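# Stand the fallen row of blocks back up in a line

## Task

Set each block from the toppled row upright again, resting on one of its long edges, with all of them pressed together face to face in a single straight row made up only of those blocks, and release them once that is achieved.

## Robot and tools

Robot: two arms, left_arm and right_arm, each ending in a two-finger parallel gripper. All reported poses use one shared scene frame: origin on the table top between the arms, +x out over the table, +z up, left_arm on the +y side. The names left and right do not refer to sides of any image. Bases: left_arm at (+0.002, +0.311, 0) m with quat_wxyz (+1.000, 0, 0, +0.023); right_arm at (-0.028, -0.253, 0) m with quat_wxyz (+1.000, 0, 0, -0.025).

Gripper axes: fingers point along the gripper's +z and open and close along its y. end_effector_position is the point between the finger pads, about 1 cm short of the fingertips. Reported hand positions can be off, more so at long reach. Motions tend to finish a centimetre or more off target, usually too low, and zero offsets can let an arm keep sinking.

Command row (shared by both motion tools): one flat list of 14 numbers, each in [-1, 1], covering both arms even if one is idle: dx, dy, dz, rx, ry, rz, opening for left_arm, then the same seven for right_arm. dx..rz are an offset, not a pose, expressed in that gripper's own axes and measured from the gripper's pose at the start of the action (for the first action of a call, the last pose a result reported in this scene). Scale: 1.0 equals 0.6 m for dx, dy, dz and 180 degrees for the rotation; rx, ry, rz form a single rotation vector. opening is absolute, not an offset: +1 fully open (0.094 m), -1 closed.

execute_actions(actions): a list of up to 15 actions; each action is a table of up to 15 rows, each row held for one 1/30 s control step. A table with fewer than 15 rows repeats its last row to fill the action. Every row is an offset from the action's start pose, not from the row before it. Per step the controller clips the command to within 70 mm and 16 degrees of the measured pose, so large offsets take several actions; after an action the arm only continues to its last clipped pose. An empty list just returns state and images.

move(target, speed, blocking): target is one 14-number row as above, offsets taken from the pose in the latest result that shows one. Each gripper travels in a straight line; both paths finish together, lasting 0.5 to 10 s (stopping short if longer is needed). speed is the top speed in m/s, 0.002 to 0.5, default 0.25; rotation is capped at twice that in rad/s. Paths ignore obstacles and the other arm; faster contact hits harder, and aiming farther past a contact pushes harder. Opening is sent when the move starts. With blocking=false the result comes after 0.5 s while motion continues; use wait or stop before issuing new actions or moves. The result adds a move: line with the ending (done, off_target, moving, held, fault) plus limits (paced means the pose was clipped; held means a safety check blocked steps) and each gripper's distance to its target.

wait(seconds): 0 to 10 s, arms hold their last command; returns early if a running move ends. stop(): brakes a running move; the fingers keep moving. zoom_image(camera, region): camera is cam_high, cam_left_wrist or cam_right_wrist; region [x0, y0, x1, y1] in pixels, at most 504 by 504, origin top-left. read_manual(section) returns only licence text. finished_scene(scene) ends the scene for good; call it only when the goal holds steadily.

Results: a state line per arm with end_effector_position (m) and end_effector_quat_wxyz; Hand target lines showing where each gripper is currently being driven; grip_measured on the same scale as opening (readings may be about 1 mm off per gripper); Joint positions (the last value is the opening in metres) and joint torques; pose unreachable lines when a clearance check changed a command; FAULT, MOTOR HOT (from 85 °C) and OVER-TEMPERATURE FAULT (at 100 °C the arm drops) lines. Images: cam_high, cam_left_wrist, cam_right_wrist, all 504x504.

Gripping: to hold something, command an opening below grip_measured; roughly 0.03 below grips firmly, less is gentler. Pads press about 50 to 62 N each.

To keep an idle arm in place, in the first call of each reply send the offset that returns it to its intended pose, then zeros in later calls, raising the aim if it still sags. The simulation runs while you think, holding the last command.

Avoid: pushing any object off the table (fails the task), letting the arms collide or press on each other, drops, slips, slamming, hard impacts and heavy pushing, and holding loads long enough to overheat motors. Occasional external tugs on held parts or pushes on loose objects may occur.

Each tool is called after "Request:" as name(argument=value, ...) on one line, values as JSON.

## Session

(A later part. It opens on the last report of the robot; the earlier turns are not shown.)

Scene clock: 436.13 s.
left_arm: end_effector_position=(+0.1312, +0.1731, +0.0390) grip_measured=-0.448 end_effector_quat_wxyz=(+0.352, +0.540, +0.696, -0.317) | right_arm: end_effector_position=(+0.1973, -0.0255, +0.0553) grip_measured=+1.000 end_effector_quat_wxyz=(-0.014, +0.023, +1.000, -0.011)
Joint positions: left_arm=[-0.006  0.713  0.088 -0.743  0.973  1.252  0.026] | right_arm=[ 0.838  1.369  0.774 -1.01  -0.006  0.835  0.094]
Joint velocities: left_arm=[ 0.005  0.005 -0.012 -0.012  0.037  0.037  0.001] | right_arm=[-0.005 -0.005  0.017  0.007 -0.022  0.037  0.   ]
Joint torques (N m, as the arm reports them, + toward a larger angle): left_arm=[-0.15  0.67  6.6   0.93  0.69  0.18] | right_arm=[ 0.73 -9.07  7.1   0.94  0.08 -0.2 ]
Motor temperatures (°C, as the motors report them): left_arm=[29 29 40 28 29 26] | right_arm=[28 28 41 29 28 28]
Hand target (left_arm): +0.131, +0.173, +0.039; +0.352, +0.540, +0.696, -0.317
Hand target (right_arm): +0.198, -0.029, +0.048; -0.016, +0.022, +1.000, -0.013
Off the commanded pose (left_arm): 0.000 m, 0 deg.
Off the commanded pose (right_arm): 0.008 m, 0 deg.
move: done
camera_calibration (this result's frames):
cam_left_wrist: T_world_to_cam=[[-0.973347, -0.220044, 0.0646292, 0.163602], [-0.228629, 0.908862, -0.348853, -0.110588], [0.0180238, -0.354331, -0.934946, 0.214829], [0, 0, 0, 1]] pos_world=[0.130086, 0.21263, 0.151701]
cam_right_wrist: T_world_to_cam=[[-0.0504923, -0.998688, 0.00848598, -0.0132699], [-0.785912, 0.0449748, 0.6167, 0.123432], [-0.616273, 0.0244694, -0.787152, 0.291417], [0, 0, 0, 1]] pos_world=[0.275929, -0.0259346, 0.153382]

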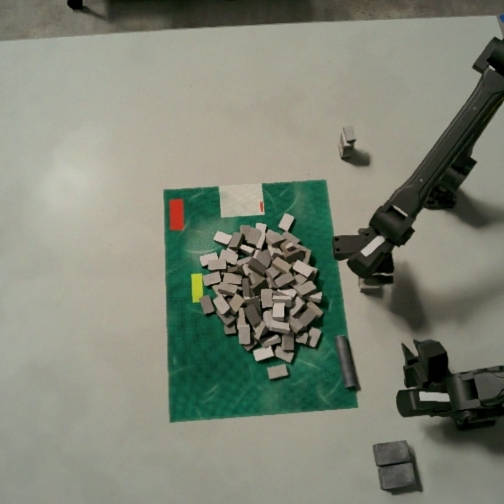

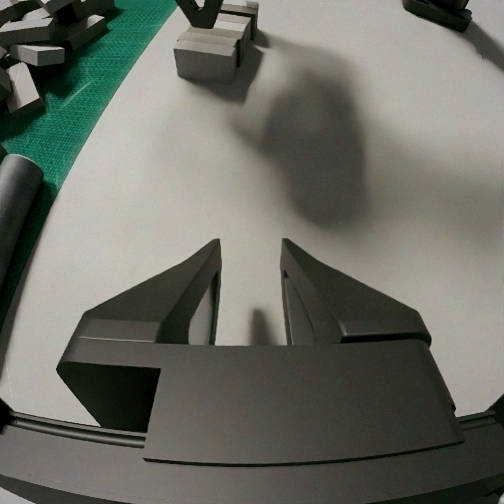

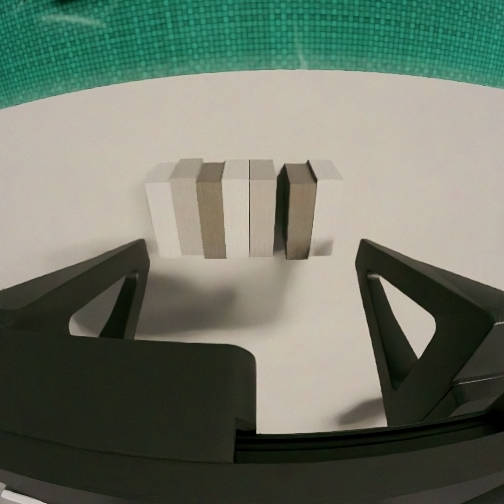

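Request:
move(target=[0,0,0,0,0,0,-0.45, 0,0.004,0.04,0,0,0,1], speed=0.03)

Scene clock: 443.33 s.
left_arm: end_effector_position=(+0.1312, +0.1731, +0.0390) grip_measured=-0.448 end_effector_quat_wxyz=(+0.352, +0.540, +0.696, -0.317) | right_arm: end_effector_position=(+0.1999, -0.0228, +0.0391) grip_measured=+1.000 end_effector_quat_wxyz=(-0.012, +0.023, +1.000, -0.008)
Joint positions: left_arm=[-0.006  0.713  0.088 -0.743  0.973  1.252  0.026] | right_arm=[ 0.838  1.404  0.756 -0.951 -0.006  0.834  0.094]
Joint velocities: left_arm=[-0.005 -0.015 -0.017  0.007  0.007  0.022 -0.001] | right_arm=[-0.005  0.005 -0.007  0.027 -0.022  0.051  0.   ]
Joint torques (N m, as the arm reports them, + toward a larger angle): left_arm=[0.25 0.46 6.66 1.04 0.67 0.16] | right_arm=[ 1.73 -9.67  6.62  1.04  0.13 -0.02]
Motor temperatures (°C, as the motors report them): left_arm=[29 29 40 28 29 26] | right_arm=[28 28 39 29 28 28]
Hand target (left_arm): +0.131, +0.173, +0.039; +0.352, +0.540, +0.696, -0.317
Hand target (right_arm): +0.197, -0.023, +0.031; -0.014, +0.023, +1.000, -0.011
Off the commanded pose (left_arm): 0.000 m, 0 deg.
Off the commanded pose (right_arm): 0.009 m, 0 deg.
move: done
camera_calibration (this result's frames):
cam_left_wrist: T_world_to_cam=[[-0.973347, -0.220044, 0.0646292, 0.163602], [-0.228629, 0.908862, -0.348853, -0.110588], [0.0180238, -0.354331, -0.934946, 0.214829], [0, 0, 0, 1]] pos_world=[0.130086, 0.21263, 0.151701]
cam_right_wrist: T_world_to_cam=[[-0.0501418, -0.998738, 0.00280476, -0.0101898], [-0.789233, 0.0413442, 0.612701, 0.136122], [-0.612044, 0.0285083, -0.79031, 0.279602], [0, 0, 0, 1]] pos_world=[0.278049, -0.0237758, 0.137599]

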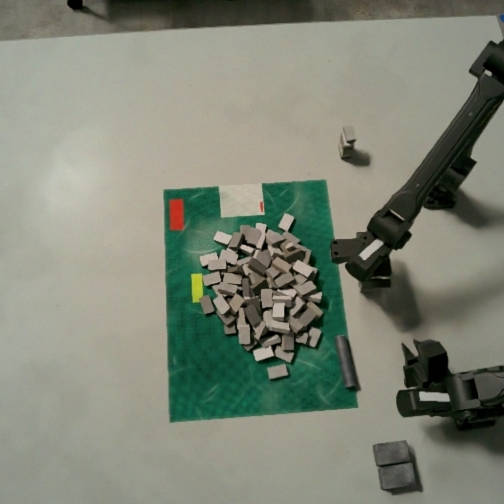

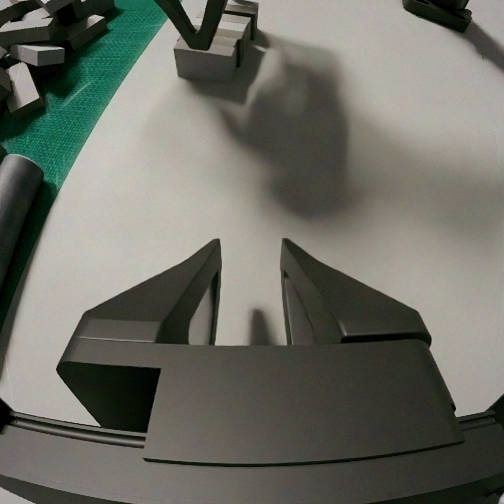

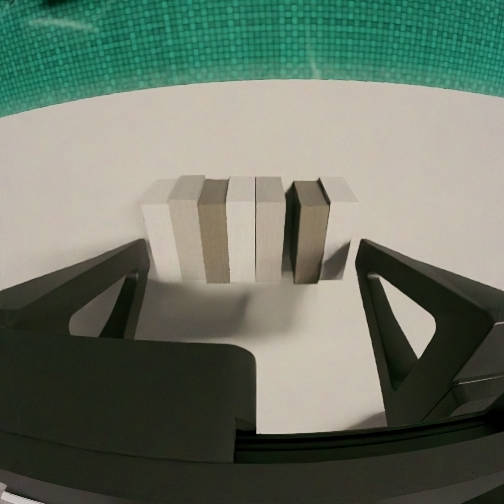

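Request:
move(target=[0,0,0,0,0,0,-0.45, 0,0,0.035,0,0,0,1], speed=0.02)

Scene clock: 448.13 s.
left_arm: end_effector_position=(+0.1312, +0.1731, +0.0390) grip_measured=-0.448 end_effector_quat_wxyz=(+0.352, +0.540, +0.696, -0.317) | right_arm: end_effector_position=(+0.2028, -0.0201, +0.0352) grip_measured=+1.000 end_effector_quat_wxyz=(-0.006, +0.023, +1.000, -0.003)
Joint positions: left_arm=[-0.006  0.713  0.088 -0.743  0.973  1.252  0.026] | right_arm=[ 0.838  1.412  0.752 -0.923 -0.005  0.835  0.094]
Joint velocities: left_arm=[ 0.005 -0.005  0.017  0.022 -0.037 -0.007 -0.   ] | right_arm=[-0.015 -0.005 -0.002  0.007 -0.081 -0.007  0.   ]
Joint torques (N m, as the arm reports them, + toward a larger angle): left_arm=[-0.18  0.47  6.66  1.02  0.67  0.17] | right_arm=[ 0.87 -9.4   5.46  2.    0.08 -0.09]
Motor temperatures (°C, as the motors report them): left_arm=[29 29 40 28 29 26] | right_arm=[28 28 39 29 28 28]
Hand target (left_arm): +0.131, +0.173, +0.039; +0.352, +0.540, +0.696, -0.317
Hand target (right_arm): +0.199, -0.023, +0.019; -0.012, +0.023, +1.000, -0.008
Off the commanded pose (left_arm): 0.000 m, 0 deg.
Off the commanded pose (right_arm): 0.018 m, 1 deg.
move: off_target (right_arm)
camera_calibration (this result's frames):
cam_left_wrist: T_world_to_cam=[[-0.973347, -0.220044, 0.0646292, 0.163602], [-0.228629, 0.908862, -0.348853, -0.110588], [0.0180238, -0.354331, -0.934946, 0.214829], [0, 0, 0, 1]] pos_world=[0.130086, 0.21263, 0.151701]
cam_right_wrist: T_world_to_cam=[[-0.0504782, -0.998693, -0.0080216, -0.00684519], [-0.796099, 0.0353858, 0.604131, 0.142226], [-0.603057, 0.0368814, -0.796845, 0.276859], [0, 0, 0, 1]] pos_world=[0.279842, -0.02208, 0.134636]

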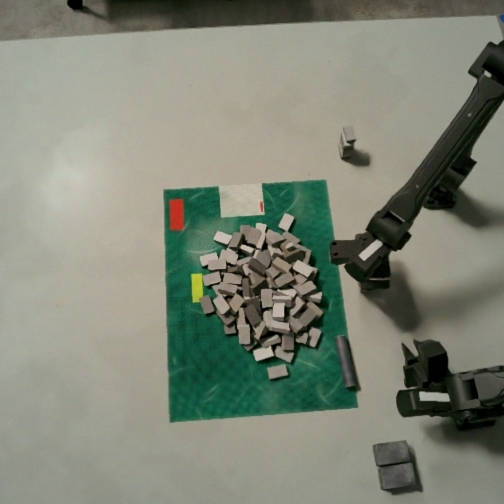

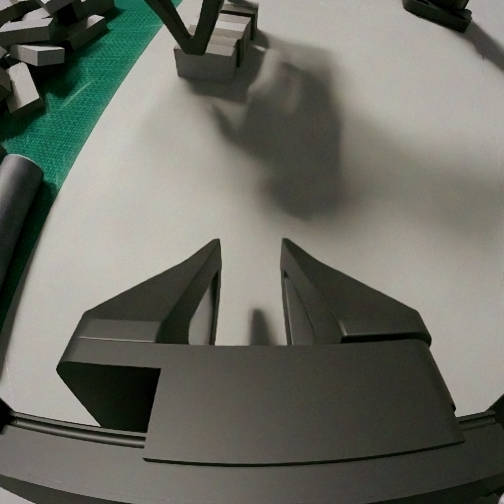

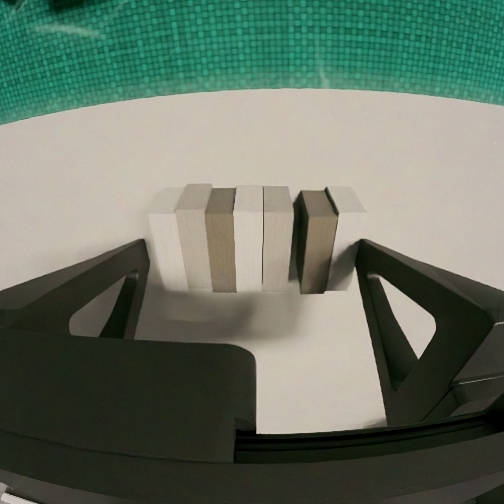

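Request:
move(target=[0,0,0,0,0,0,-0.45, 0,-0.065,-0.05,0,0,-0.5,0.4], speed=0.1)

Scene clock: 460.90 s.
left_arm: end_effector_position=(+0.1312, +0.1731, +0.0390) grip_measured=-0.448 end_effector_quat_wxyz=(+0.352, +0.540, +0.696, -0.317) | right_arm: end_effector_position=(+0.2079, -0.0513, +0.0668) grip_measured=+0.403 end_effector_quat_wxyz=(-0.003, +0.689, -0.725, -0.001)
Joint positions: left_arm=[-0.006  0.713  0.088 -0.743  0.973  1.252  0.026] | right_arm=[ 0.757  1.294  0.741 -1.011 -0.003 -0.813  0.066]
Joint velocities: left_arm=[-0.005 -0.005 -0.012 -0.022  0.007  0.051  0.001] | right_arm=[-0.024  0.005 -0.012 -0.017  0.051 -0.022 -0.001]
Joint torques (N m, as the arm reports them, + toward a larger angle): left_arm=[0.1  0.59 6.65 0.98 0.66 0.18] | right_arm=[  0.67 -10.78   6.82  -0.26  -0.15  -0.24]
Motor temperatures (°C, as the motors report them): left_arm=[29 29 40 28 29 26] | right_arm=[28 28 37 29 28 28]
Hand target (left_arm): +0.131, +0.173, +0.039; +0.352, +0.540, +0.696, -0.317
Hand target (right_arm): +0.202, -0.059, +0.065; +0.007, +0.690, -0.723, -0.003
Off the commanded pose (left_arm): 0.000 m, 0 deg.
Off the commanded pose (right_arm): 0.010 m, 1 deg.
move: done
camera_calibration (this result's frames):
cam_left_wrist: T_world_to_cam=[[-0.973347, -0.220044, 0.0646292, 0.163602], [-0.228629, 0.908862, -0.348853, -0.110588], [0.0180238, -0.354331, -0.934946, 0.214829], [0, 0, 0, 1]] pos_world=[0.130086, 0.21263, 0.151701]
cam_right_wrist: T_world_to_cam=[[0.998425, -0.055057, -0.0107931, -0.206984], [-0.0381418, -0.807162, 0.589097, -0.0714585], [-0.0411457, -0.587758, -0.80799, 0.15812], [0, 0, 0, 1]] pos_world=[0.210438, 0.0238617, 0.167621]

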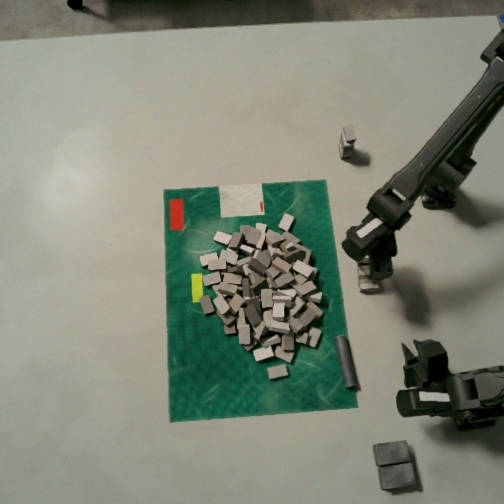

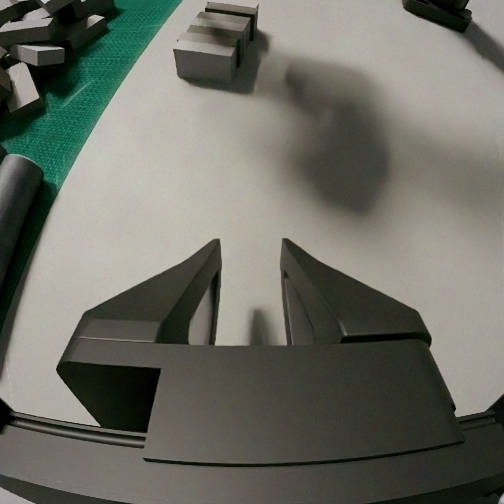

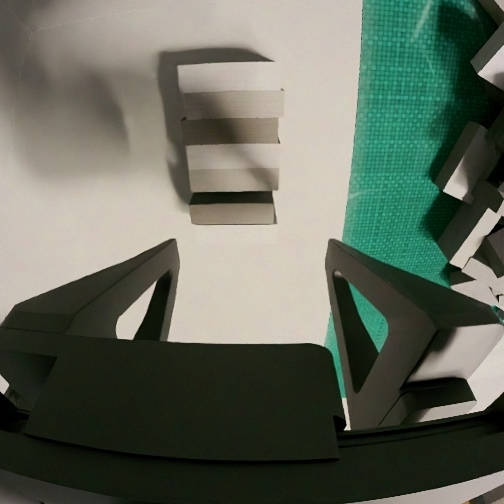

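Request:
move(target=[0,0,0,0,0,0,-0.45, 0.03,0.027,0.085,0,0,0,0.4], speed=0.04)

Scene clock: 468.03 s.
left_arm: end_effector_position=(+0.1312, +0.1731, +0.0390) grip_measured=-0.448 end_effector_quat_wxyz=(+0.352, +0.540, +0.696, -0.317) | right_arm: end_effector_position=(+0.1920, -0.0648, +0.0218) grip_measured=+0.403 end_effector_quat_wxyz=(-0.006, +0.690, -0.724, -0.001)
Joint positions: left_arm=[-0.006  0.713  0.088 -0.743  0.973  1.252  0.026] | right_arm=[ 0.757  1.324  0.621 -0.857 -0.003 -0.815  0.066]
Joint velocities: left_arm=[-0.005  0.005 -0.012  0.007 -0.007  0.007 -0.   ] | right_arm=[-0.005 -0.005 -0.007 -0.007  0.007  0.037  0.   ]
Joint torques (N m, as the arm reports them, + toward a larger angle): left_arm=[0.24 0.52 6.73 0.96 0.69 0.18] | right_arm=[ 0.1  -8.42  6.24  1.17 -0.02 -0.17]
Motor temperatures (°C, as the motors report them): left_arm=[29 29 40 28 29 26] | right_arm=[28 28 37 29 28 28]
Hand target (left_arm): +0.131, +0.173, +0.039; +0.352, +0.540, +0.696, -0.317
Hand target (right_arm): +0.191, -0.067, +0.015; -0.003, +0.688, -0.725, -0.001
Off the commanded pose (left_arm): 0.000 m, 0 deg.
Off the commanded pose (right_arm): 0.007 m, 0 deg.
move: done
camera_calibration (this result's frames):
cam_left_wrist: T_world_to_cam=[[-0.973347, -0.220044, 0.0646292, 0.163602], [-0.228629, 0.908862, -0.348853, -0.110588], [0.0180238, -0.354331, -0.934946, 0.214829], [0, 0, 0, 1]] pos_world=[0.130086, 0.21263, 0.151701]
cam_right_wrist: T_world_to_cam=[[0.998602, -0.052362, -0.00717704, -0.192307], [-0.0382137, -0.809148, 0.586361, -0.0565493], [-0.0365103, -0.585267, -0.810018, 0.112468], [0, 0, 0, 1]] pos_world=[0.193983, 0.00999741, 0.122879]

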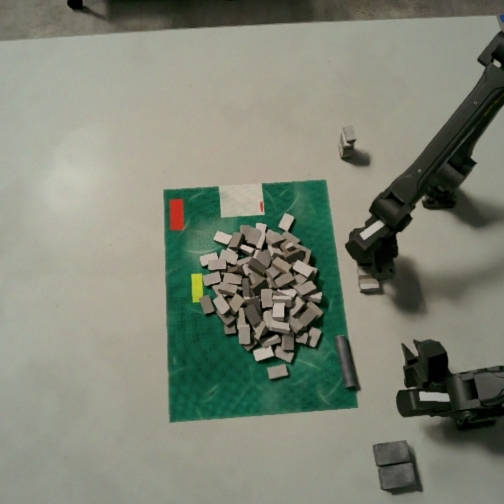

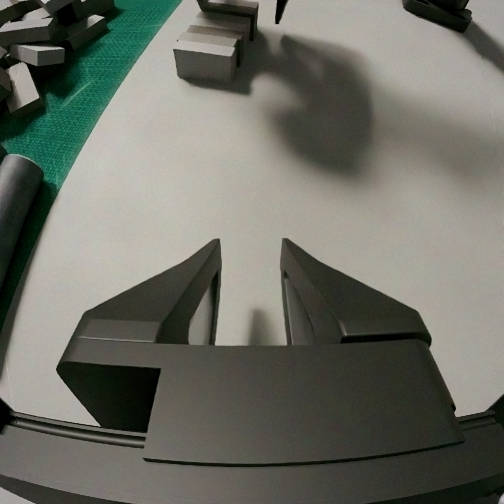

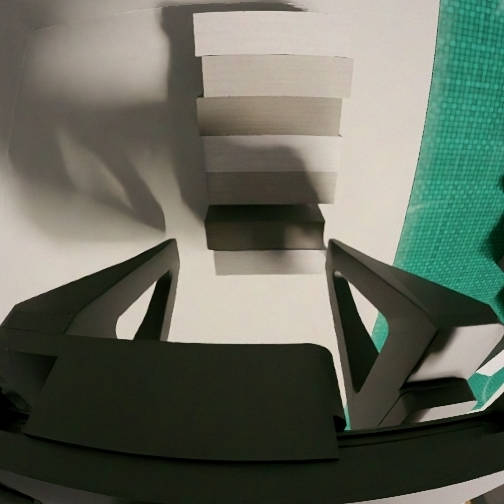

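Need +x 6mm, +y few mm.

Request:
move(target=[0,0,0,0,0,0,-0.45, -0.012,-0.02,0.005,0,0,0,0.4], speed=0.03)

Scene clock: 479.10 s.
left_arm: end_effector_position=(+0.1312, +0.1731, +0.0390) grip_measured=-0.448 end_effector_quat_wxyz=(+0.352, +0.540, +0.696, -0.317) | right_arm: end_effector_position=(+0.1895, -0.0671, +0.0139) grip_measured=+0.403 end_effector_quat_wxyz=(+0.009, +0.689, -0.724, -0.002)
Joint positions: left_arm=[-0.006  0.713  0.088 -0.743  0.973  1.252  0.026] | right_arm=[ 0.757  1.353  0.621 -0.857 -0.003 -0.815  0.066]
Joint velocities: left_arm=[-0.005 -0.005  0.017  0.012  0.022  0.037  0.   ] | right_arm=[ 0.005 -0.024  0.007 -0.002  0.007 -0.022 -0.   ]
Joint torques (N m, as the arm reports them, + toward a larger angle): left_arm=[0.4  0.58 6.69 0.94 0.69 0.19] | right_arm=[ 0.48 -8.03 10.19  0.81 -0.03 -0.13]
Motor temperatures (°C, as the motors report them): left_arm=[29 29 41 28 29 26] | right_arm=[28 27 37 29 28 28]
Hand target (left_arm): +0.131, +0.173, +0.039; +0.352, +0.540, +0.696, -0.317
Hand target (right_arm): +0.204, -0.058, +0.019; -0.006, +0.689, -0.724, -0.001
Off the commanded pose (left_arm): 0.000 m, 0 deg.
Off the commanded pose (right_arm): 0.018 m, 2 deg.
move: off_target (right_arm)
camera_calibration (this result's frames):
cam_left_wrist: T_world_to_cam=[[-0.973347, -0.220044, 0.0646292, 0.163602], [-0.228629, 0.908862, -0.348853, -0.110588], [0.0180238, -0.354331, -0.934946, 0.214829], [0, 0, 0, 1]] pos_world=[0.130086, 0.21263, 0.151701]
cam_right_wrist: T_world_to_cam=[[0.998175, -0.0530899, -0.0287601, -0.189673], [-0.0250624, -0.797654, 0.602594, -0.0557814], [-0.0549323, -0.600774, -0.797529, 0.106924], [0, 0, 0, 1]] pos_world=[0.193803, 0.00967331, 0.113434]

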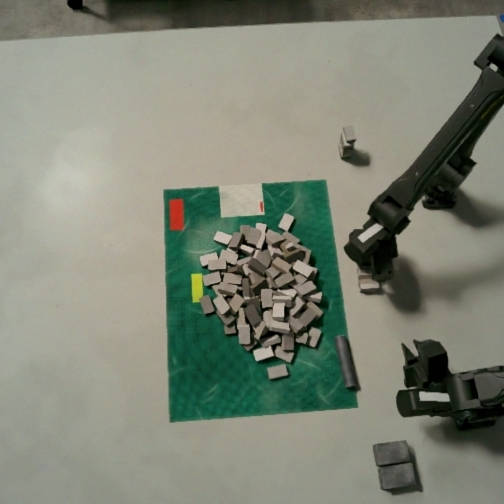

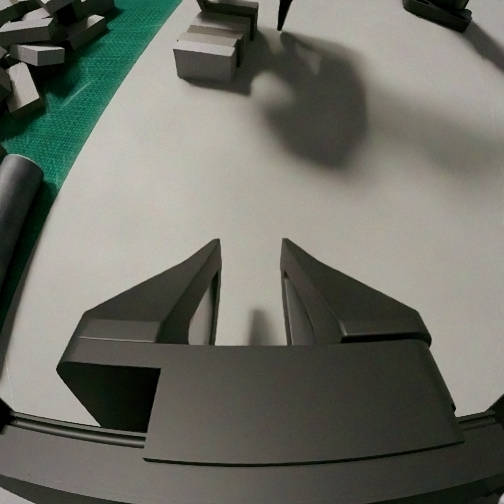

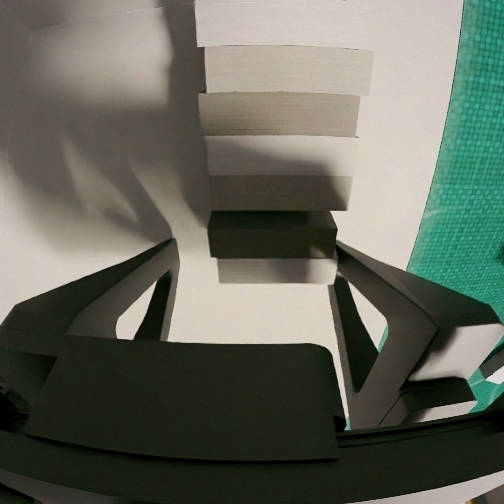

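Request:
move(target=[0,0,0,0,0,0,-0.45, -0.028,-0.04,-0.025,0,0,0,0.4], speed=0.03)

Scene clock: 482.73 s.
left_arm: end_effector_position=(+0.1312, +0.1731, +0.0390) grip_measured=-0.448 end_effector_quat_wxyz=(+0.352, +0.540, +0.696, -0.317) | right_arm: end_effector_position=(+0.2004, -0.0593, +0.0205) grip_measured=+0.403 end_effector_quat_wxyz=(+0.014, +0.689, -0.725, -0.002)
Joint positions: left_arm=[-0.006  0.713  0.088 -0.743  0.973  1.252  0.026] | right_arm=[ 0.753  1.38   0.67  -0.89  -0.003 -0.817  0.066]
Joint velocities: left_arm=[-0.005 -0.005  0.012  0.007 -0.007  0.007 -0.001] | right_arm=[-0.005  0.005 -0.007 -0.017 -0.095  0.022 -0.001]
Joint torques (N m, as the arm reports them, + toward a larger angle): left_arm=[-0.26  0.73  6.68  0.97  0.68  0.2 ] | right_arm=[ 0.34 -9.05 11.6  -0.29  0.02 -0.18]
Motor temperatures (°C, as the motors report them): left_arm=[29 29 41 28 29 26] | right_arm=[28 27 37 29 28 28]
Hand target (left_arm): +0.131, +0.173, +0.039; +0.352, +0.540, +0.696, -0.317
Hand target (right_arm): +0.214, -0.052, +0.029; +0.009, +0.689, -0.724, -0.002
Off the commanded pose (left_arm): 0.000 m, 0 deg.
Off the commanded pose (right_arm): 0.018 m, 1 deg.
move: off_target (right_arm)
camera_calibration (this result's frames):
cam_left_wrist: T_world_to_cam=[[-0.973347, -0.220044, 0.0646292, 0.163602], [-0.228629, 0.908862, -0.348853, -0.110588], [0.0180238, -0.354331, -0.934946, 0.214829], [0, 0, 0, 1]] pos_world=[0.130086, 0.21263, 0.151701]
cam_right_wrist: T_world_to_cam=[[0.997785, -0.0555993, -0.0365297, -0.199805], [-0.0219432, -0.793432, 0.608263, -0.053786], [-0.0628028, -0.606114, -0.792894, 0.118582], [0, 0, 0, 1]] pos_world=[0.205629, 0.0180895, 0.11944]

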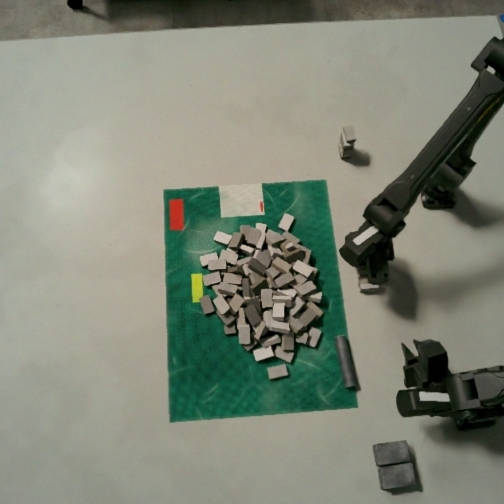

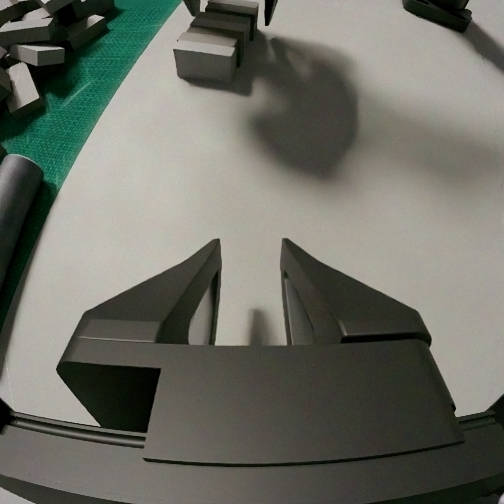

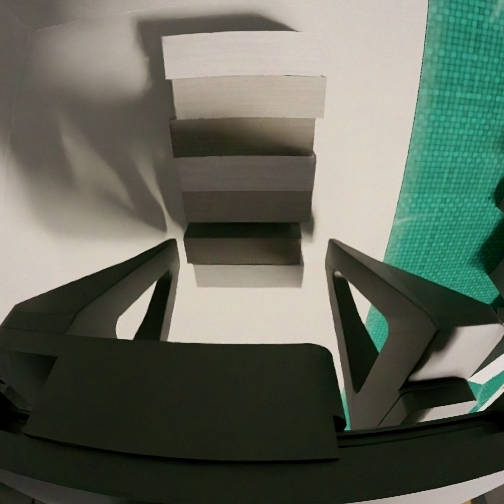

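Request:
move(target=[0,0,0,0,0,0,-0.45, -0.012,-0.022,-0.014,0,0,0,-0.15], speed=0.03)

Request:
move(target=[0,0,0,0,0,0,-0.45, -0.028,-0.016,-0.017,0,0,0,-0.15], speed=0.02)

Scene clock: 489.43 s.
left_arm: end_effector_position=(+0.1312, +0.1731, +0.0390) grip_measured=-0.448 end_effector_quat_wxyz=(+0.352, +0.540, +0.696, -0.317) | right_arm: end_effector_position=(+0.2001, -0.0597, +0.0204) grip_measured=-0.082 end_effector_quat_wxyz=(+0.018, +0.689, -0.725, -0.003)
Joint positions: left_arm=[-0.006  0.713  0.088 -0.743  0.973  1.252  0.026] | right_arm=[ 0.752  1.385  0.674 -0.897 -0.003 -0.818  0.043]
Joint velocities: left_arm=[-0.015 -0.005  0.022  0.007  0.007 -0.051  0.001] | right_arm=[-0.005 -0.015 -0.012  0.012 -0.022  0.022  0.   ]
Joint torques (N m, as the arm reports them, + toward a larger angle): left_arm=[0.21 0.41 6.66 1.01 0.68 0.15] | right_arm=[ 0.13 -7.84 11.47 -0.57  0.01 -0.13]
Motor temperatures (°C, as the motors report them): left_arm=[29 29 41 28 29 26] | right_arm=[28 27 38 29 28 28]
Hand target (left_arm): +0.131, +0.173, +0.039; +0.352, +0.540, +0.696, -0.317
Hand target (right_arm): +0.214, -0.053, +0.029; +0.014, +0.688, -0.725, -0.002
Off the commanded pose (left_arm): 0.000 m, 0 deg.
Off the commanded pose (right_arm): 0.018 m, 0 deg.
move: off_target (right_arm)
camera_calibration (this result's frames):
cam_left_wrist: T_world_to_cam=[[-0.973347, -0.220044, 0.0646292, 0.163602], [-0.228629, 0.908862, -0.348853, -0.110588], [0.0180238, -0.354331, -0.934946, 0.214829], [0, 0, 0, 1]] pos_world=[0.130086, 0.21263, 0.151701]
cam_right_wrist: T_world_to_cam=[[0.997573, -0.055043, -0.0426391, -0.199391], [-0.0174489, -0.790493, 0.612223, -0.0549084], [-0.0674045, -0.609993, -0.789535, 0.118915], [0, 0, 0, 1]] pos_world=[0.205964, 0.0181575, 0.119002]

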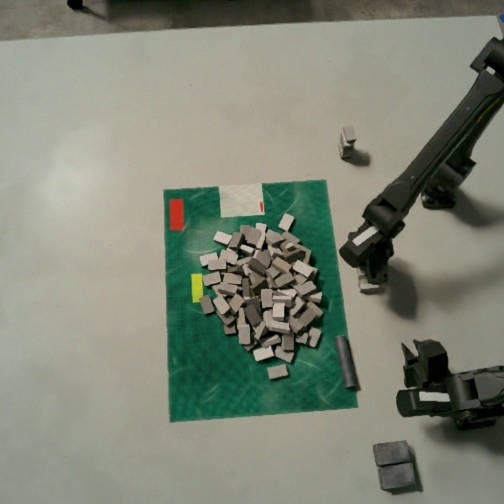

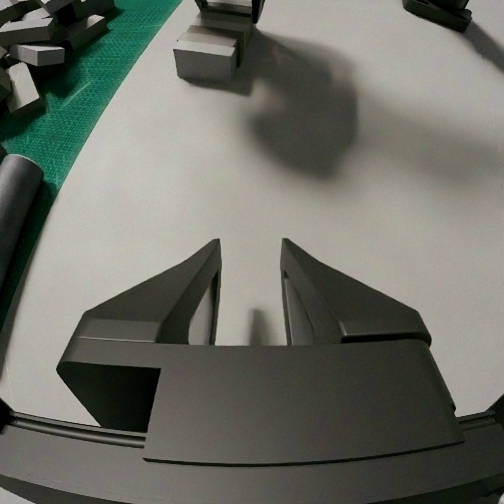

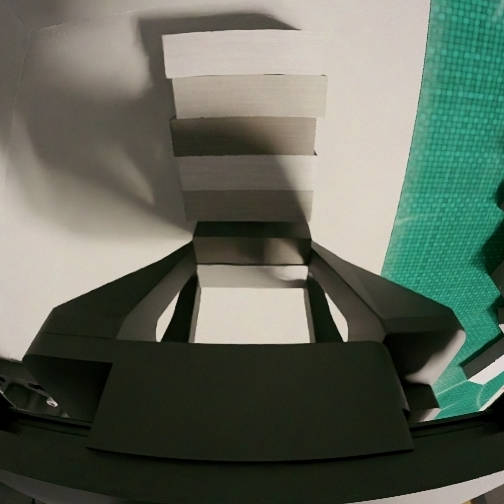

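Scene clock: 490.77 s.
left_arm: end_effector_position=(+0.1312, +0.1731, +0.0390) grip_measured=-0.448 end_effector_quat_wxyz=(+0.352, +0.540, +0.696, -0.317) | right_arm: end_effector_position=(+0.1996, -0.0581, +0.0209) grip_measured=-0.082 end_effector_quat_wxyz=(+0.026, +0.688, -0.725, -0.002)
Joint positions: left_arm=[-0.006  0.713  0.088 -0.743  0.973  1.252  0.026] | right_arm=[ 0.758  1.395  0.686 -0.914 -0.002 -0.81   0.043]
Joint velocities: left_arm=[-0.005  0.005 -0.012  0.022 -0.037  0.037  0.   ] | right_arm=[-0.005 -0.005  0.002  0.002 -0.037 -0.051 -0.001]
Joint torques (N m, as the arm reports them, + toward a larger angle): left_arm=[-0.13  0.07  6.61  0.95  0.68  0.19] | right_arm=[ 1.67 -9.01 12.   -0.41 -0.07 -0.04]
Motor temperatures (°C, as the motors report them): left_arm=[29 29 41 28 29 26] | right_arm=[28 27 39 29 28 28]
Hand target (left_arm): +0.131, +0.173, +0.039; +0.352, +0.540, +0.696, -0.317
Hand target (right_arm): +0.210, -0.044, +0.030; +0.018, +0.689, -0.725, -0.003
Off the commanded pose (left_arm): 0.000 m, 0 deg.
Off the commanded pose (right_arm): 0.021 m, 1 deg.
move: off_target (right_arm)
camera_calibration (this result's frames):
cam_left_wrist: T_world_to_cam=[[-0.973347, -0.220044, 0.0646292, 0.163602], [-0.228629, 0.908862, -0.348853, -0.110588], [0.0180238, -0.354331, -0.934946, 0.214829], [0, 0, 0, 1]] pos_world=[0.130086, 0.21263, 0.151701]
cam_right_wrist: T_world_to_cam=[[0.996961, -0.0574128, -0.05266, -0.198521], [-0.0123238, -0.783657, 0.621072, -0.0547317], [-0.0769248, -0.618535, -0.781983, 0.121541], [0, 0, 0, 1]] pos_world=[0.206593, 0.0208891, 0.118581]

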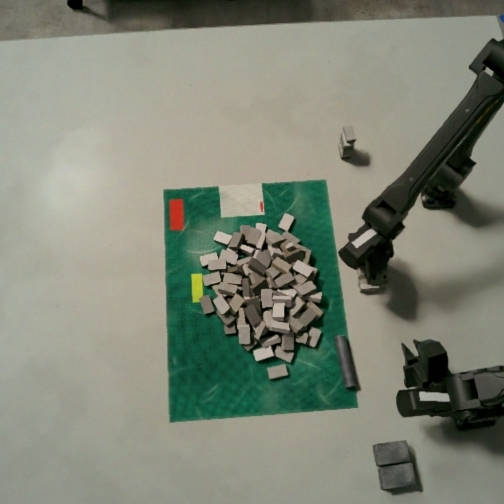

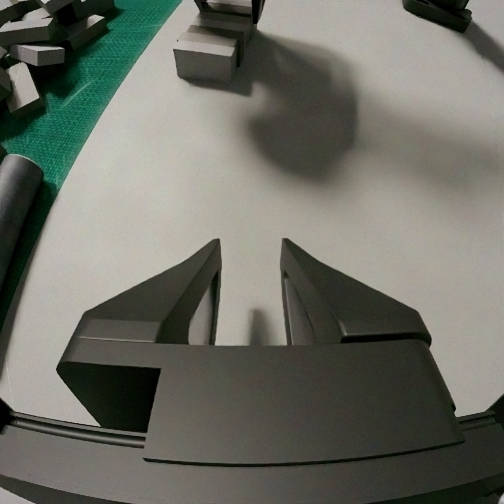

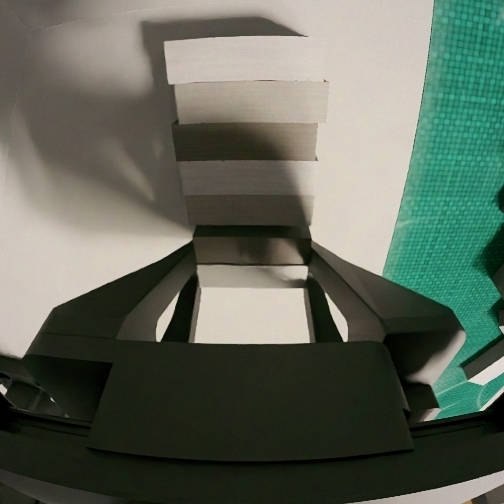

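Request:
move(target=[0,0,0,0,0,0,-0.45, -0.034,-0.012,-0.015,0,0,0,-0.15], speed=0.02)

Scene clock: 494.30 s.
left_arm: end_effector_position=(+0.1312, +0.1731, +0.0390) grip_measured=-0.448 end_effector_quat_wxyz=(+0.352, +0.540, +0.696, -0.317) | right_arm: end_effector_position=(+0.1980, -0.0531, +0.0212) grip_measured=-0.082 end_effector_quat_wxyz=(+0.033, +0.687, -0.726, -0.000)
Joint positions: left_arm=[-0.006  0.713  0.088 -0.743  0.973  1.252  0.026] | right_arm=[ 0.776  1.409  0.7   -0.927  0.001 -0.79   0.043]
Joint velocities: left_arm=[-0.015  0.005 -0.002 -0.007 -0.037 -0.037  0.   ] | right_arm=[ 0.015 -0.005 -0.002 -0.007 -0.081 -0.007 -0.   ]
Joint torques (N m, as the arm reports them, + toward a larger angle): left_arm=[0.16 0.89 6.74 0.93 0.68 0.17] | right_arm=[ 1.91 -9.05 11.72 -0.2  -0.14 -0.02]
Motor temperatures (°C, as the motors report them): left_arm=[29 29 41 28 29 26] | right_arm=[28 27 39 29 28 28]
Hand target (left_arm): +0.131, +0.173, +0.039; +0.352, +0.540, +0.696, -0.317
Hand target (right_arm): +0.208, -0.038, +0.029; +0.025, +0.688, -0.725, -0.002
Off the commanded pose (left_arm): 0.000 m, 0 deg.
Off the commanded pose (right_arm): 0.020 m, 1 deg.
move: off_target (right_arm)
camera_calibration (this result's frames):
cam_left_wrist: T_world_to_cam=[[-0.973347, -0.220044, 0.0646292, 0.163602], [-0.228629, 0.908862, -0.348853, -0.110588], [0.0180238, -0.354331, -0.934946, 0.214829], [0, 0, 0, 1]] pos_world=[0.130086, 0.21263, 0.151701]
cam_right_wrist: T_world_to_cam=[[0.996425, -0.0605229, -0.058941, -0.196588], [-0.00982246, -0.775948, 0.630721, -0.0512809], [-0.0839082, -0.627887, -0.773768, 0.12543], [0, 0, 0, 1]] pos_world=[0.205906, 0.0270666, 0.117811]

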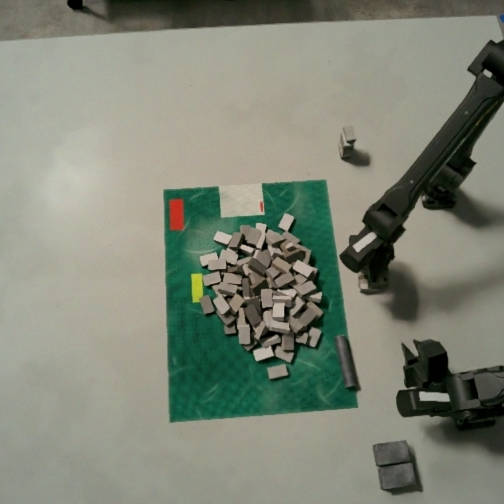

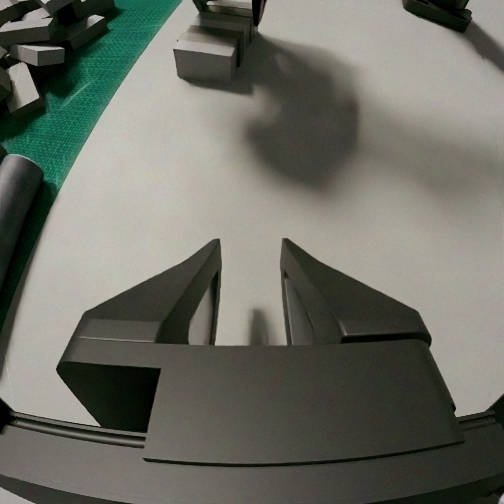

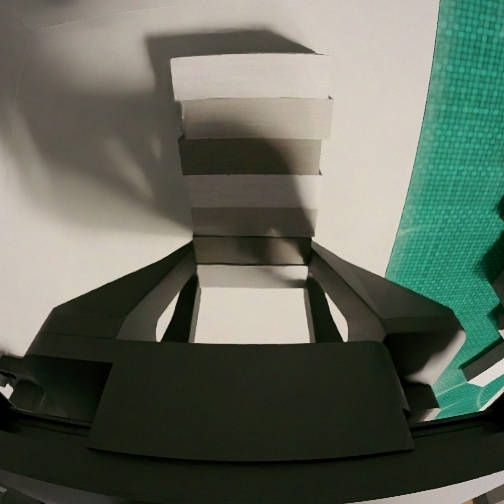

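Closed. Release, lift, rotate back over centre for a squeeze.

Request:
move(target=[0,0,0,0,0,0,-0.45, -0.02,-0.015,-0.013,0,0,0,0.5], speed=0.02)

Request:
move(target=[0,0,0,0,0,0,-0.45, -0.02,-0.015,-0.1,0,0,0,0.5], speed=0.06)

Request:
move(target=[0,0,0,0,0,0,-0.45, -0.06,-0.015,-0.02,0,0,0.5,1], speed=0.2)

Scene clock: 500.80 s.
left_arm: end_effector_position=(+0.1312, +0.1731, +0.0390) grip_measured=-0.448 end_effector_quat_wxyz=(+0.352, +0.540, +0.696, -0.317) | right_arm: end_effector_position=(+0.1960, -0.0549, +0.0194) grip_measured=+0.497 end_effector_quat_wxyz=(+0.040, +0.687, -0.726, -0.000)
Joint positions: left_arm=[-0.006  0.713  0.088 -0.743  0.973  1.252  0.026] | right_arm=[ 0.776  1.416  0.7   -0.935  0.002 -0.789  0.07 ]
Joint velocities: left_arm=[ 0.005 -0.015 -0.012 -0.017 -0.066 -0.066 -0.   ] | right_arm=[-0.005  0.024 -0.002  0.002 -0.007  0.007 -0.001]
Joint torques (N m, as the arm reports them, + toward a larger angle): left_arm=[0.47 0.82 6.68 1.01 0.69 0.18] | right_arm=[ 1.96 -9.15 11.85 -0.49 -0.04 -0.02]
Motor temperatures (°C, as the motors report them): left_arm=[29 29 41 28 29 26] | right_arm=[28 27 40 29 28 28]
Hand target (left_arm): +0.131, +0.173, +0.039; +0.352, +0.540, +0.696, -0.317
Hand target (right_arm): +0.207, -0.042, +0.028; +0.032, +0.687, -0.726, -0.000
Off the commanded pose (left_arm): 0.000 m, 0 deg.
Off the commanded pose (right_arm): 0.020 m, 1 deg.
move: off_target (right_arm)
camera_calibration (this result's frames):
cam_left_wrist: T_world_to_cam=[[-0.973347, -0.220044, 0.0646292, 0.163602], [-0.228629, 0.908862, -0.348853, -0.110588], [0.0180238, -0.354331, -0.934946, 0.214829], [0, 0, 0, 1]] pos_world=[0.130086, 0.21263, 0.151701]
cam_right_wrist: T_world_to_cam=[[0.995708, -0.061526, -0.069136, -0.194535], [-0.00320297, -0.769486, 0.638656, -0.0527226], [-0.0924931, -0.635694, -0.76638, 0.123842], [0, 0, 0, 1]] pos_world=[0.204986, 0.0261873, 0.115132]

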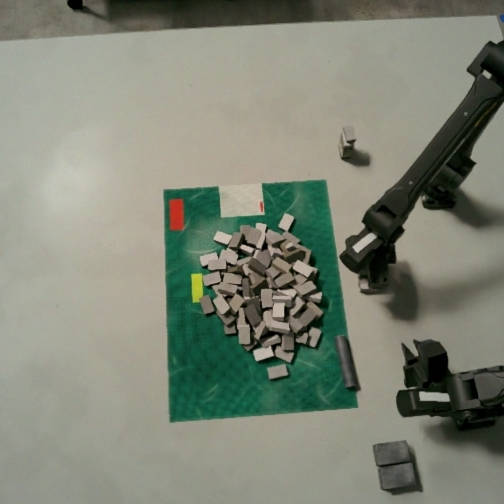

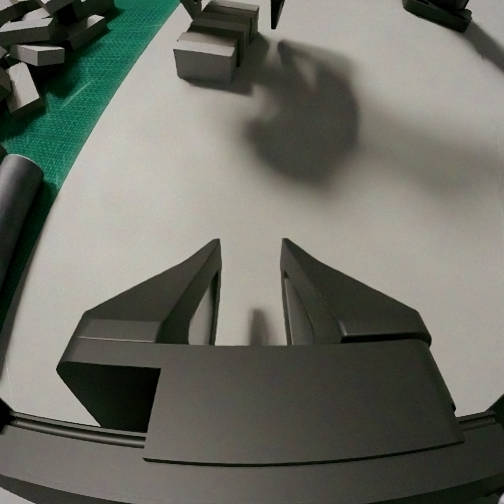

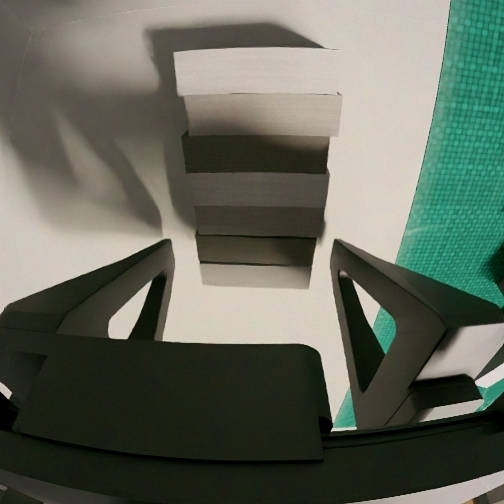

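Scene clock: 502.17 s.
left_arm: end_effector_position=(+0.1312, +0.1731, +0.0390) grip_measured=-0.448 end_effector_quat_wxyz=(+0.352, +0.540, +0.696, -0.317) | right_arm: end_effector_position=(+0.1971, -0.0539, +0.0621) grip_measured=+0.497 end_effector_quat_wxyz=(+0.059, +0.686, -0.725, -0.001)
Joint positions: left_arm=[-0.006  0.713  0.088 -0.743  0.973  1.252  0.026] | right_arm=[ 0.776  1.361  0.783 -1.11   0.002 -0.789  0.07 ]
Joint velocities: left_arm=[-0.005 -0.005  0.002 -0.027 -0.022  0.007  0.001] | right_arm=[-0.005 -0.015 -0.012  0.022 -0.051 -0.066  0.   ]
Joint torques (N m, as the arm reports them, + toward a larger angle): left_arm=[-0.02  0.67  6.74  0.99  0.66  0.17] | right_arm=[  1.22 -11.97  12.4   -0.61  -0.06  -0.04]
Motor temperatures (°C, as the motors report them): left_arm=[29 29 41 28 29 26] | right_arm=[28 27 40 29 28 28]
Hand target (left_arm): +0.131, +0.173, +0.039; +0.352, +0.540, +0.696, -0.317
Hand target (right_arm): +0.208, -0.042, +0.079; +0.040, +0.687, -0.726, -0.001
Off the commanded pose (left_arm): 0.000 m, 0 deg.
Off the commanded pose (right_arm): 0.024 m, 2 deg.
move: off_target (right_arm)
camera_calibration (this result's frames):
cam_left_wrist: T_world_to_cam=[[-0.973347, -0.220044, 0.0646292, 0.163602], [-0.228629, 0.908862, -0.348853, -0.110588], [0.0180238, -0.354331, -0.934946, 0.214829], [0, 0, 0, 1]] pos_world=[0.130086, 0.21263, 0.151701]
cam_right_wrist: T_world_to_cam=[[0.993407, -0.0635671, -0.0954029, -0.190651], [0.0149227, -0.753408, 0.657384, -0.0830658], [-0.113665, -0.654474, -0.747492, 0.159231], [0, 0, 0, 1]] pos_world=[0.208733, 0.0295108, 0.155441]

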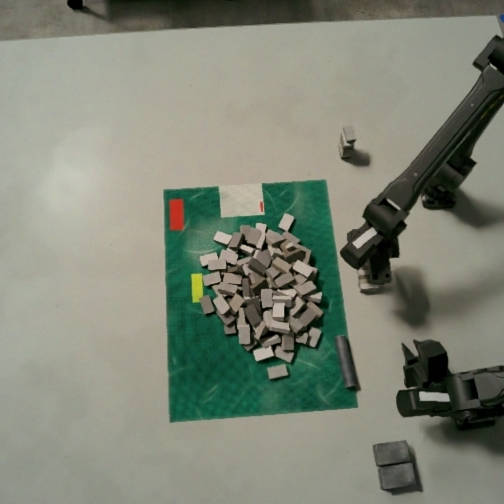

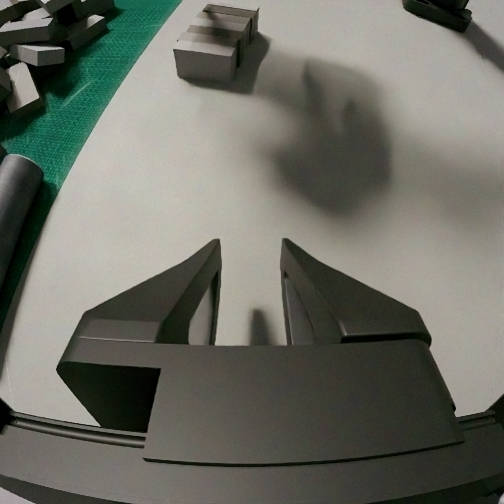

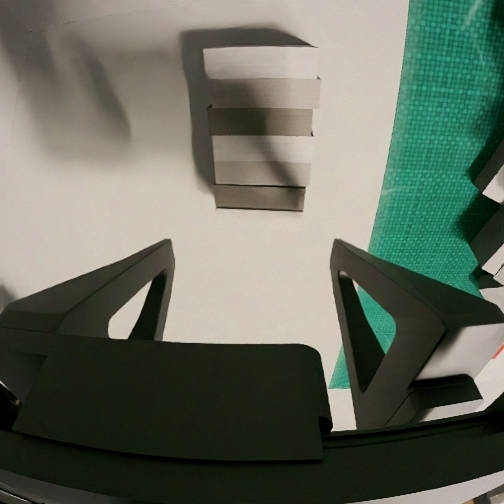

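Scene clock: 506.63 s.
left_arm: end_effector_position=(+0.1312, +0.1731, +0.0390) grip_measured=-0.448 end_effector_quat_wxyz=(+0.352, +0.540, +0.696, -0.317) | right_arm: end_effector_position=(+0.1989, -0.0318, +0.0613) grip_measured=+1.000 end_effector_quat_wxyz=(-0.047, +0.026, +0.998, -0.046)
Joint positions: left_arm=[-0.006  0.713  0.088 -0.743  0.973  1.252  0.026] | right_arm=[ 0.822  1.415  0.832 -1.119 -0.003  0.823  0.094]
Joint velocities: left_arm=[-0.015 -0.005  0.002 -0.002  0.022  0.066 -0.001] | right_arm=[-0.005 -0.005 -0.002 -0.002  0.022  0.022  0.   ]
Joint torques (N m, as the arm reports them, + toward a larger angle): left_arm=[0.45 0.49 6.67 1.06 0.69 0.17] | right_arm=[ 1.64 -9.83 12.49 -0.51  0.01  0.01]
Motor temperatures (°C, as the motors report them): left_arm=[29 29 41 28 29 26] | right_arm=[28 27 40 29 28 28]
Hand target (left_arm): +0.131, +0.173, +0.039; +0.352, +0.540, +0.696, -0.317
Hand target (right_arm): +0.208, -0.018, +0.071; -0.042, +0.028, +0.998, -0.040
Off the commanded pose (left_arm): 0.000 m, 0 deg.
Off the commanded pose (right_arm): 0.019 m, 1 deg.
move: off_target (right_arm)
camera_calibration (this result's frames):
cam_left_wrist: T_world_to_cam=[[-0.973347, -0.220044, 0.0646292, 0.163602], [-0.228629, 0.908862, -0.348853, -0.110588], [0.0180238, -0.354331, -0.934946, 0.214829], [0, 0, 0, 1]] pos_world=[0.130086, 0.21263, 0.151701]
cam_right_wrist: T_world_to_cam=[[-0.0514642, -0.995404, 0.0807648, -0.0236508], [-0.742817, 0.0922086, 0.663115, 0.11139], [-0.667514, -0.0258668, -0.744148, 0.303262], [0, 0, 0, 1]] pos_world=[0.283957, -0.0259687, 0.153718]

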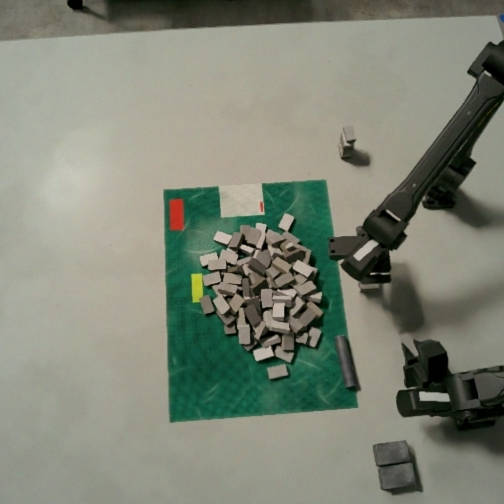

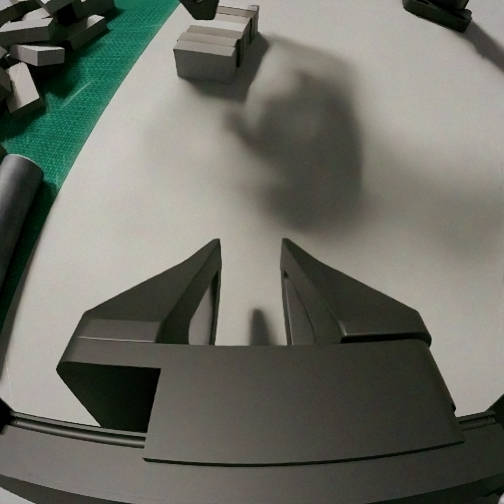

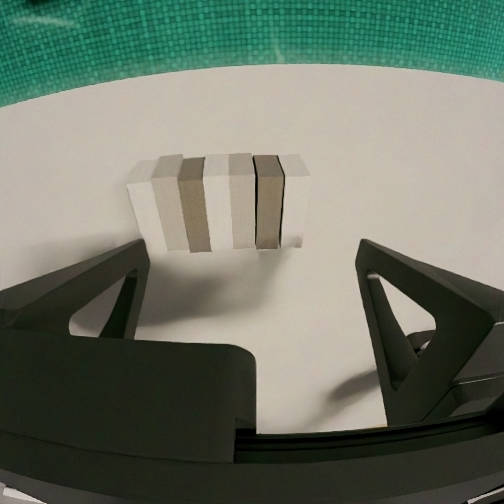

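Request:
move(target=[0,0,0,0,0,0,-0.45, -0.015,0.04,-0.01,-0.035,-0.035,0,1], speed=0.05)

Scene clock: 513.23 s.
left_arm: end_effector_position=(+0.1312, +0.1731, +0.0390) grip_measured=-0.448 end_effector_quat_wxyz=(+0.352, +0.540, +0.696, -0.317) | right_arm: end_effector_position=(+0.2115, -0.0090, +0.0648) grip_measured=+1.000 end_effector_quat_wxyz=(+0.002, +0.025, +1.000, +0.003)
Joint positions: left_arm=[-0.006  0.713  0.088 -0.743  0.973  1.252  0.026] | right_arm=[ 0.846  1.382  0.817 -0.998 -0.001  0.844  0.094]
Joint velocities: left_arm=[-0.005  0.005 -0.017 -0.007  0.081 -0.066 -0.001] | right_arm=[ 0.005 -0.005 -0.002 -0.002 -0.066  0.037  0.   ]
Joint torques (N m, as the arm reports them, + toward a larger angle): left_arm=[0.14 0.62 6.52 1.06 0.67 0.2 ] | right_arm=[  1.63 -11.88   6.97   1.02   0.24   0.03]
Motor temperatures (°C, as the motors report them): left_arm=[29 29 41 28 29 26] | right_arm=[28 27 41 29 28 28]
Hand target (left_arm): +0.131, +0.173, +0.039; +0.352, +0.540, +0.696, -0.317
Hand target (right_arm): +0.209, -0.008, +0.064; +0.009, +0.026, +1.000, +0.008
Off the commanded pose (left_arm): 0.000 m, 0 deg.
Off the commanded pose (right_arm): 0.002 m, 1 deg.
move: done
camera_calibration (this result's frames):
cam_left_wrist: T_world_to_cam=[[-0.973347, -0.220044, 0.0646292, 0.163602], [-0.228629, 0.908862, -0.348853, -0.110588], [0.0180238, -0.354331, -0.934946, 0.214829], [0, 0, 0, 1]] pos_world=[0.130086, 0.21263, 0.151701]
cam_right_wrist: T_world_to_cam=[[-0.0525207, -0.99843, -0.0194639, 0.00607074], [-0.806138, 0.0308858, 0.590921, 0.133781], [-0.589392, 0.0467261, -0.806495, 0.303061], [0, 0, 0, 1]] pos_world=[0.286786, -0.0122316, 0.165482]

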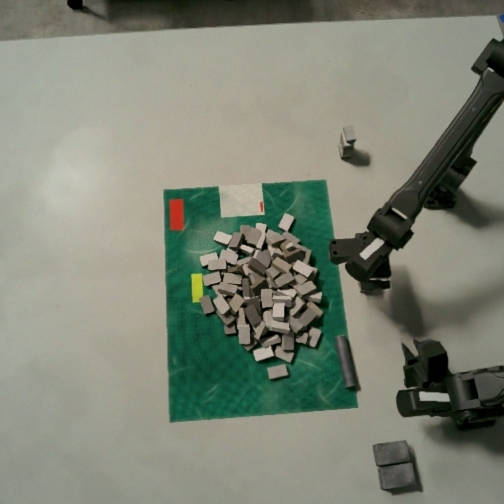

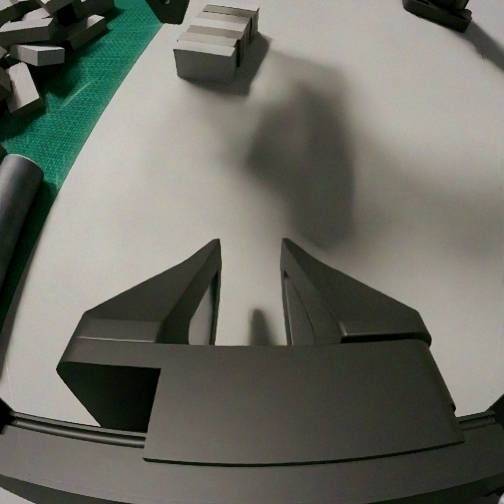

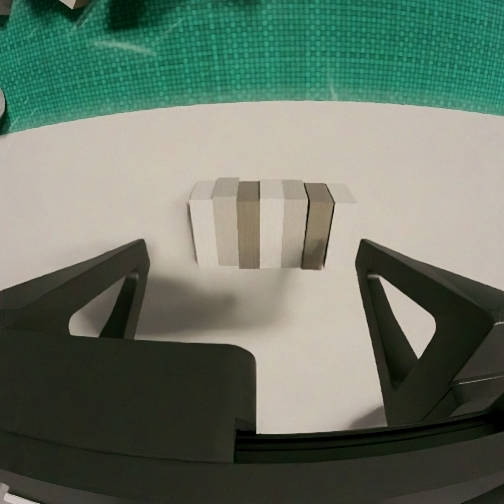

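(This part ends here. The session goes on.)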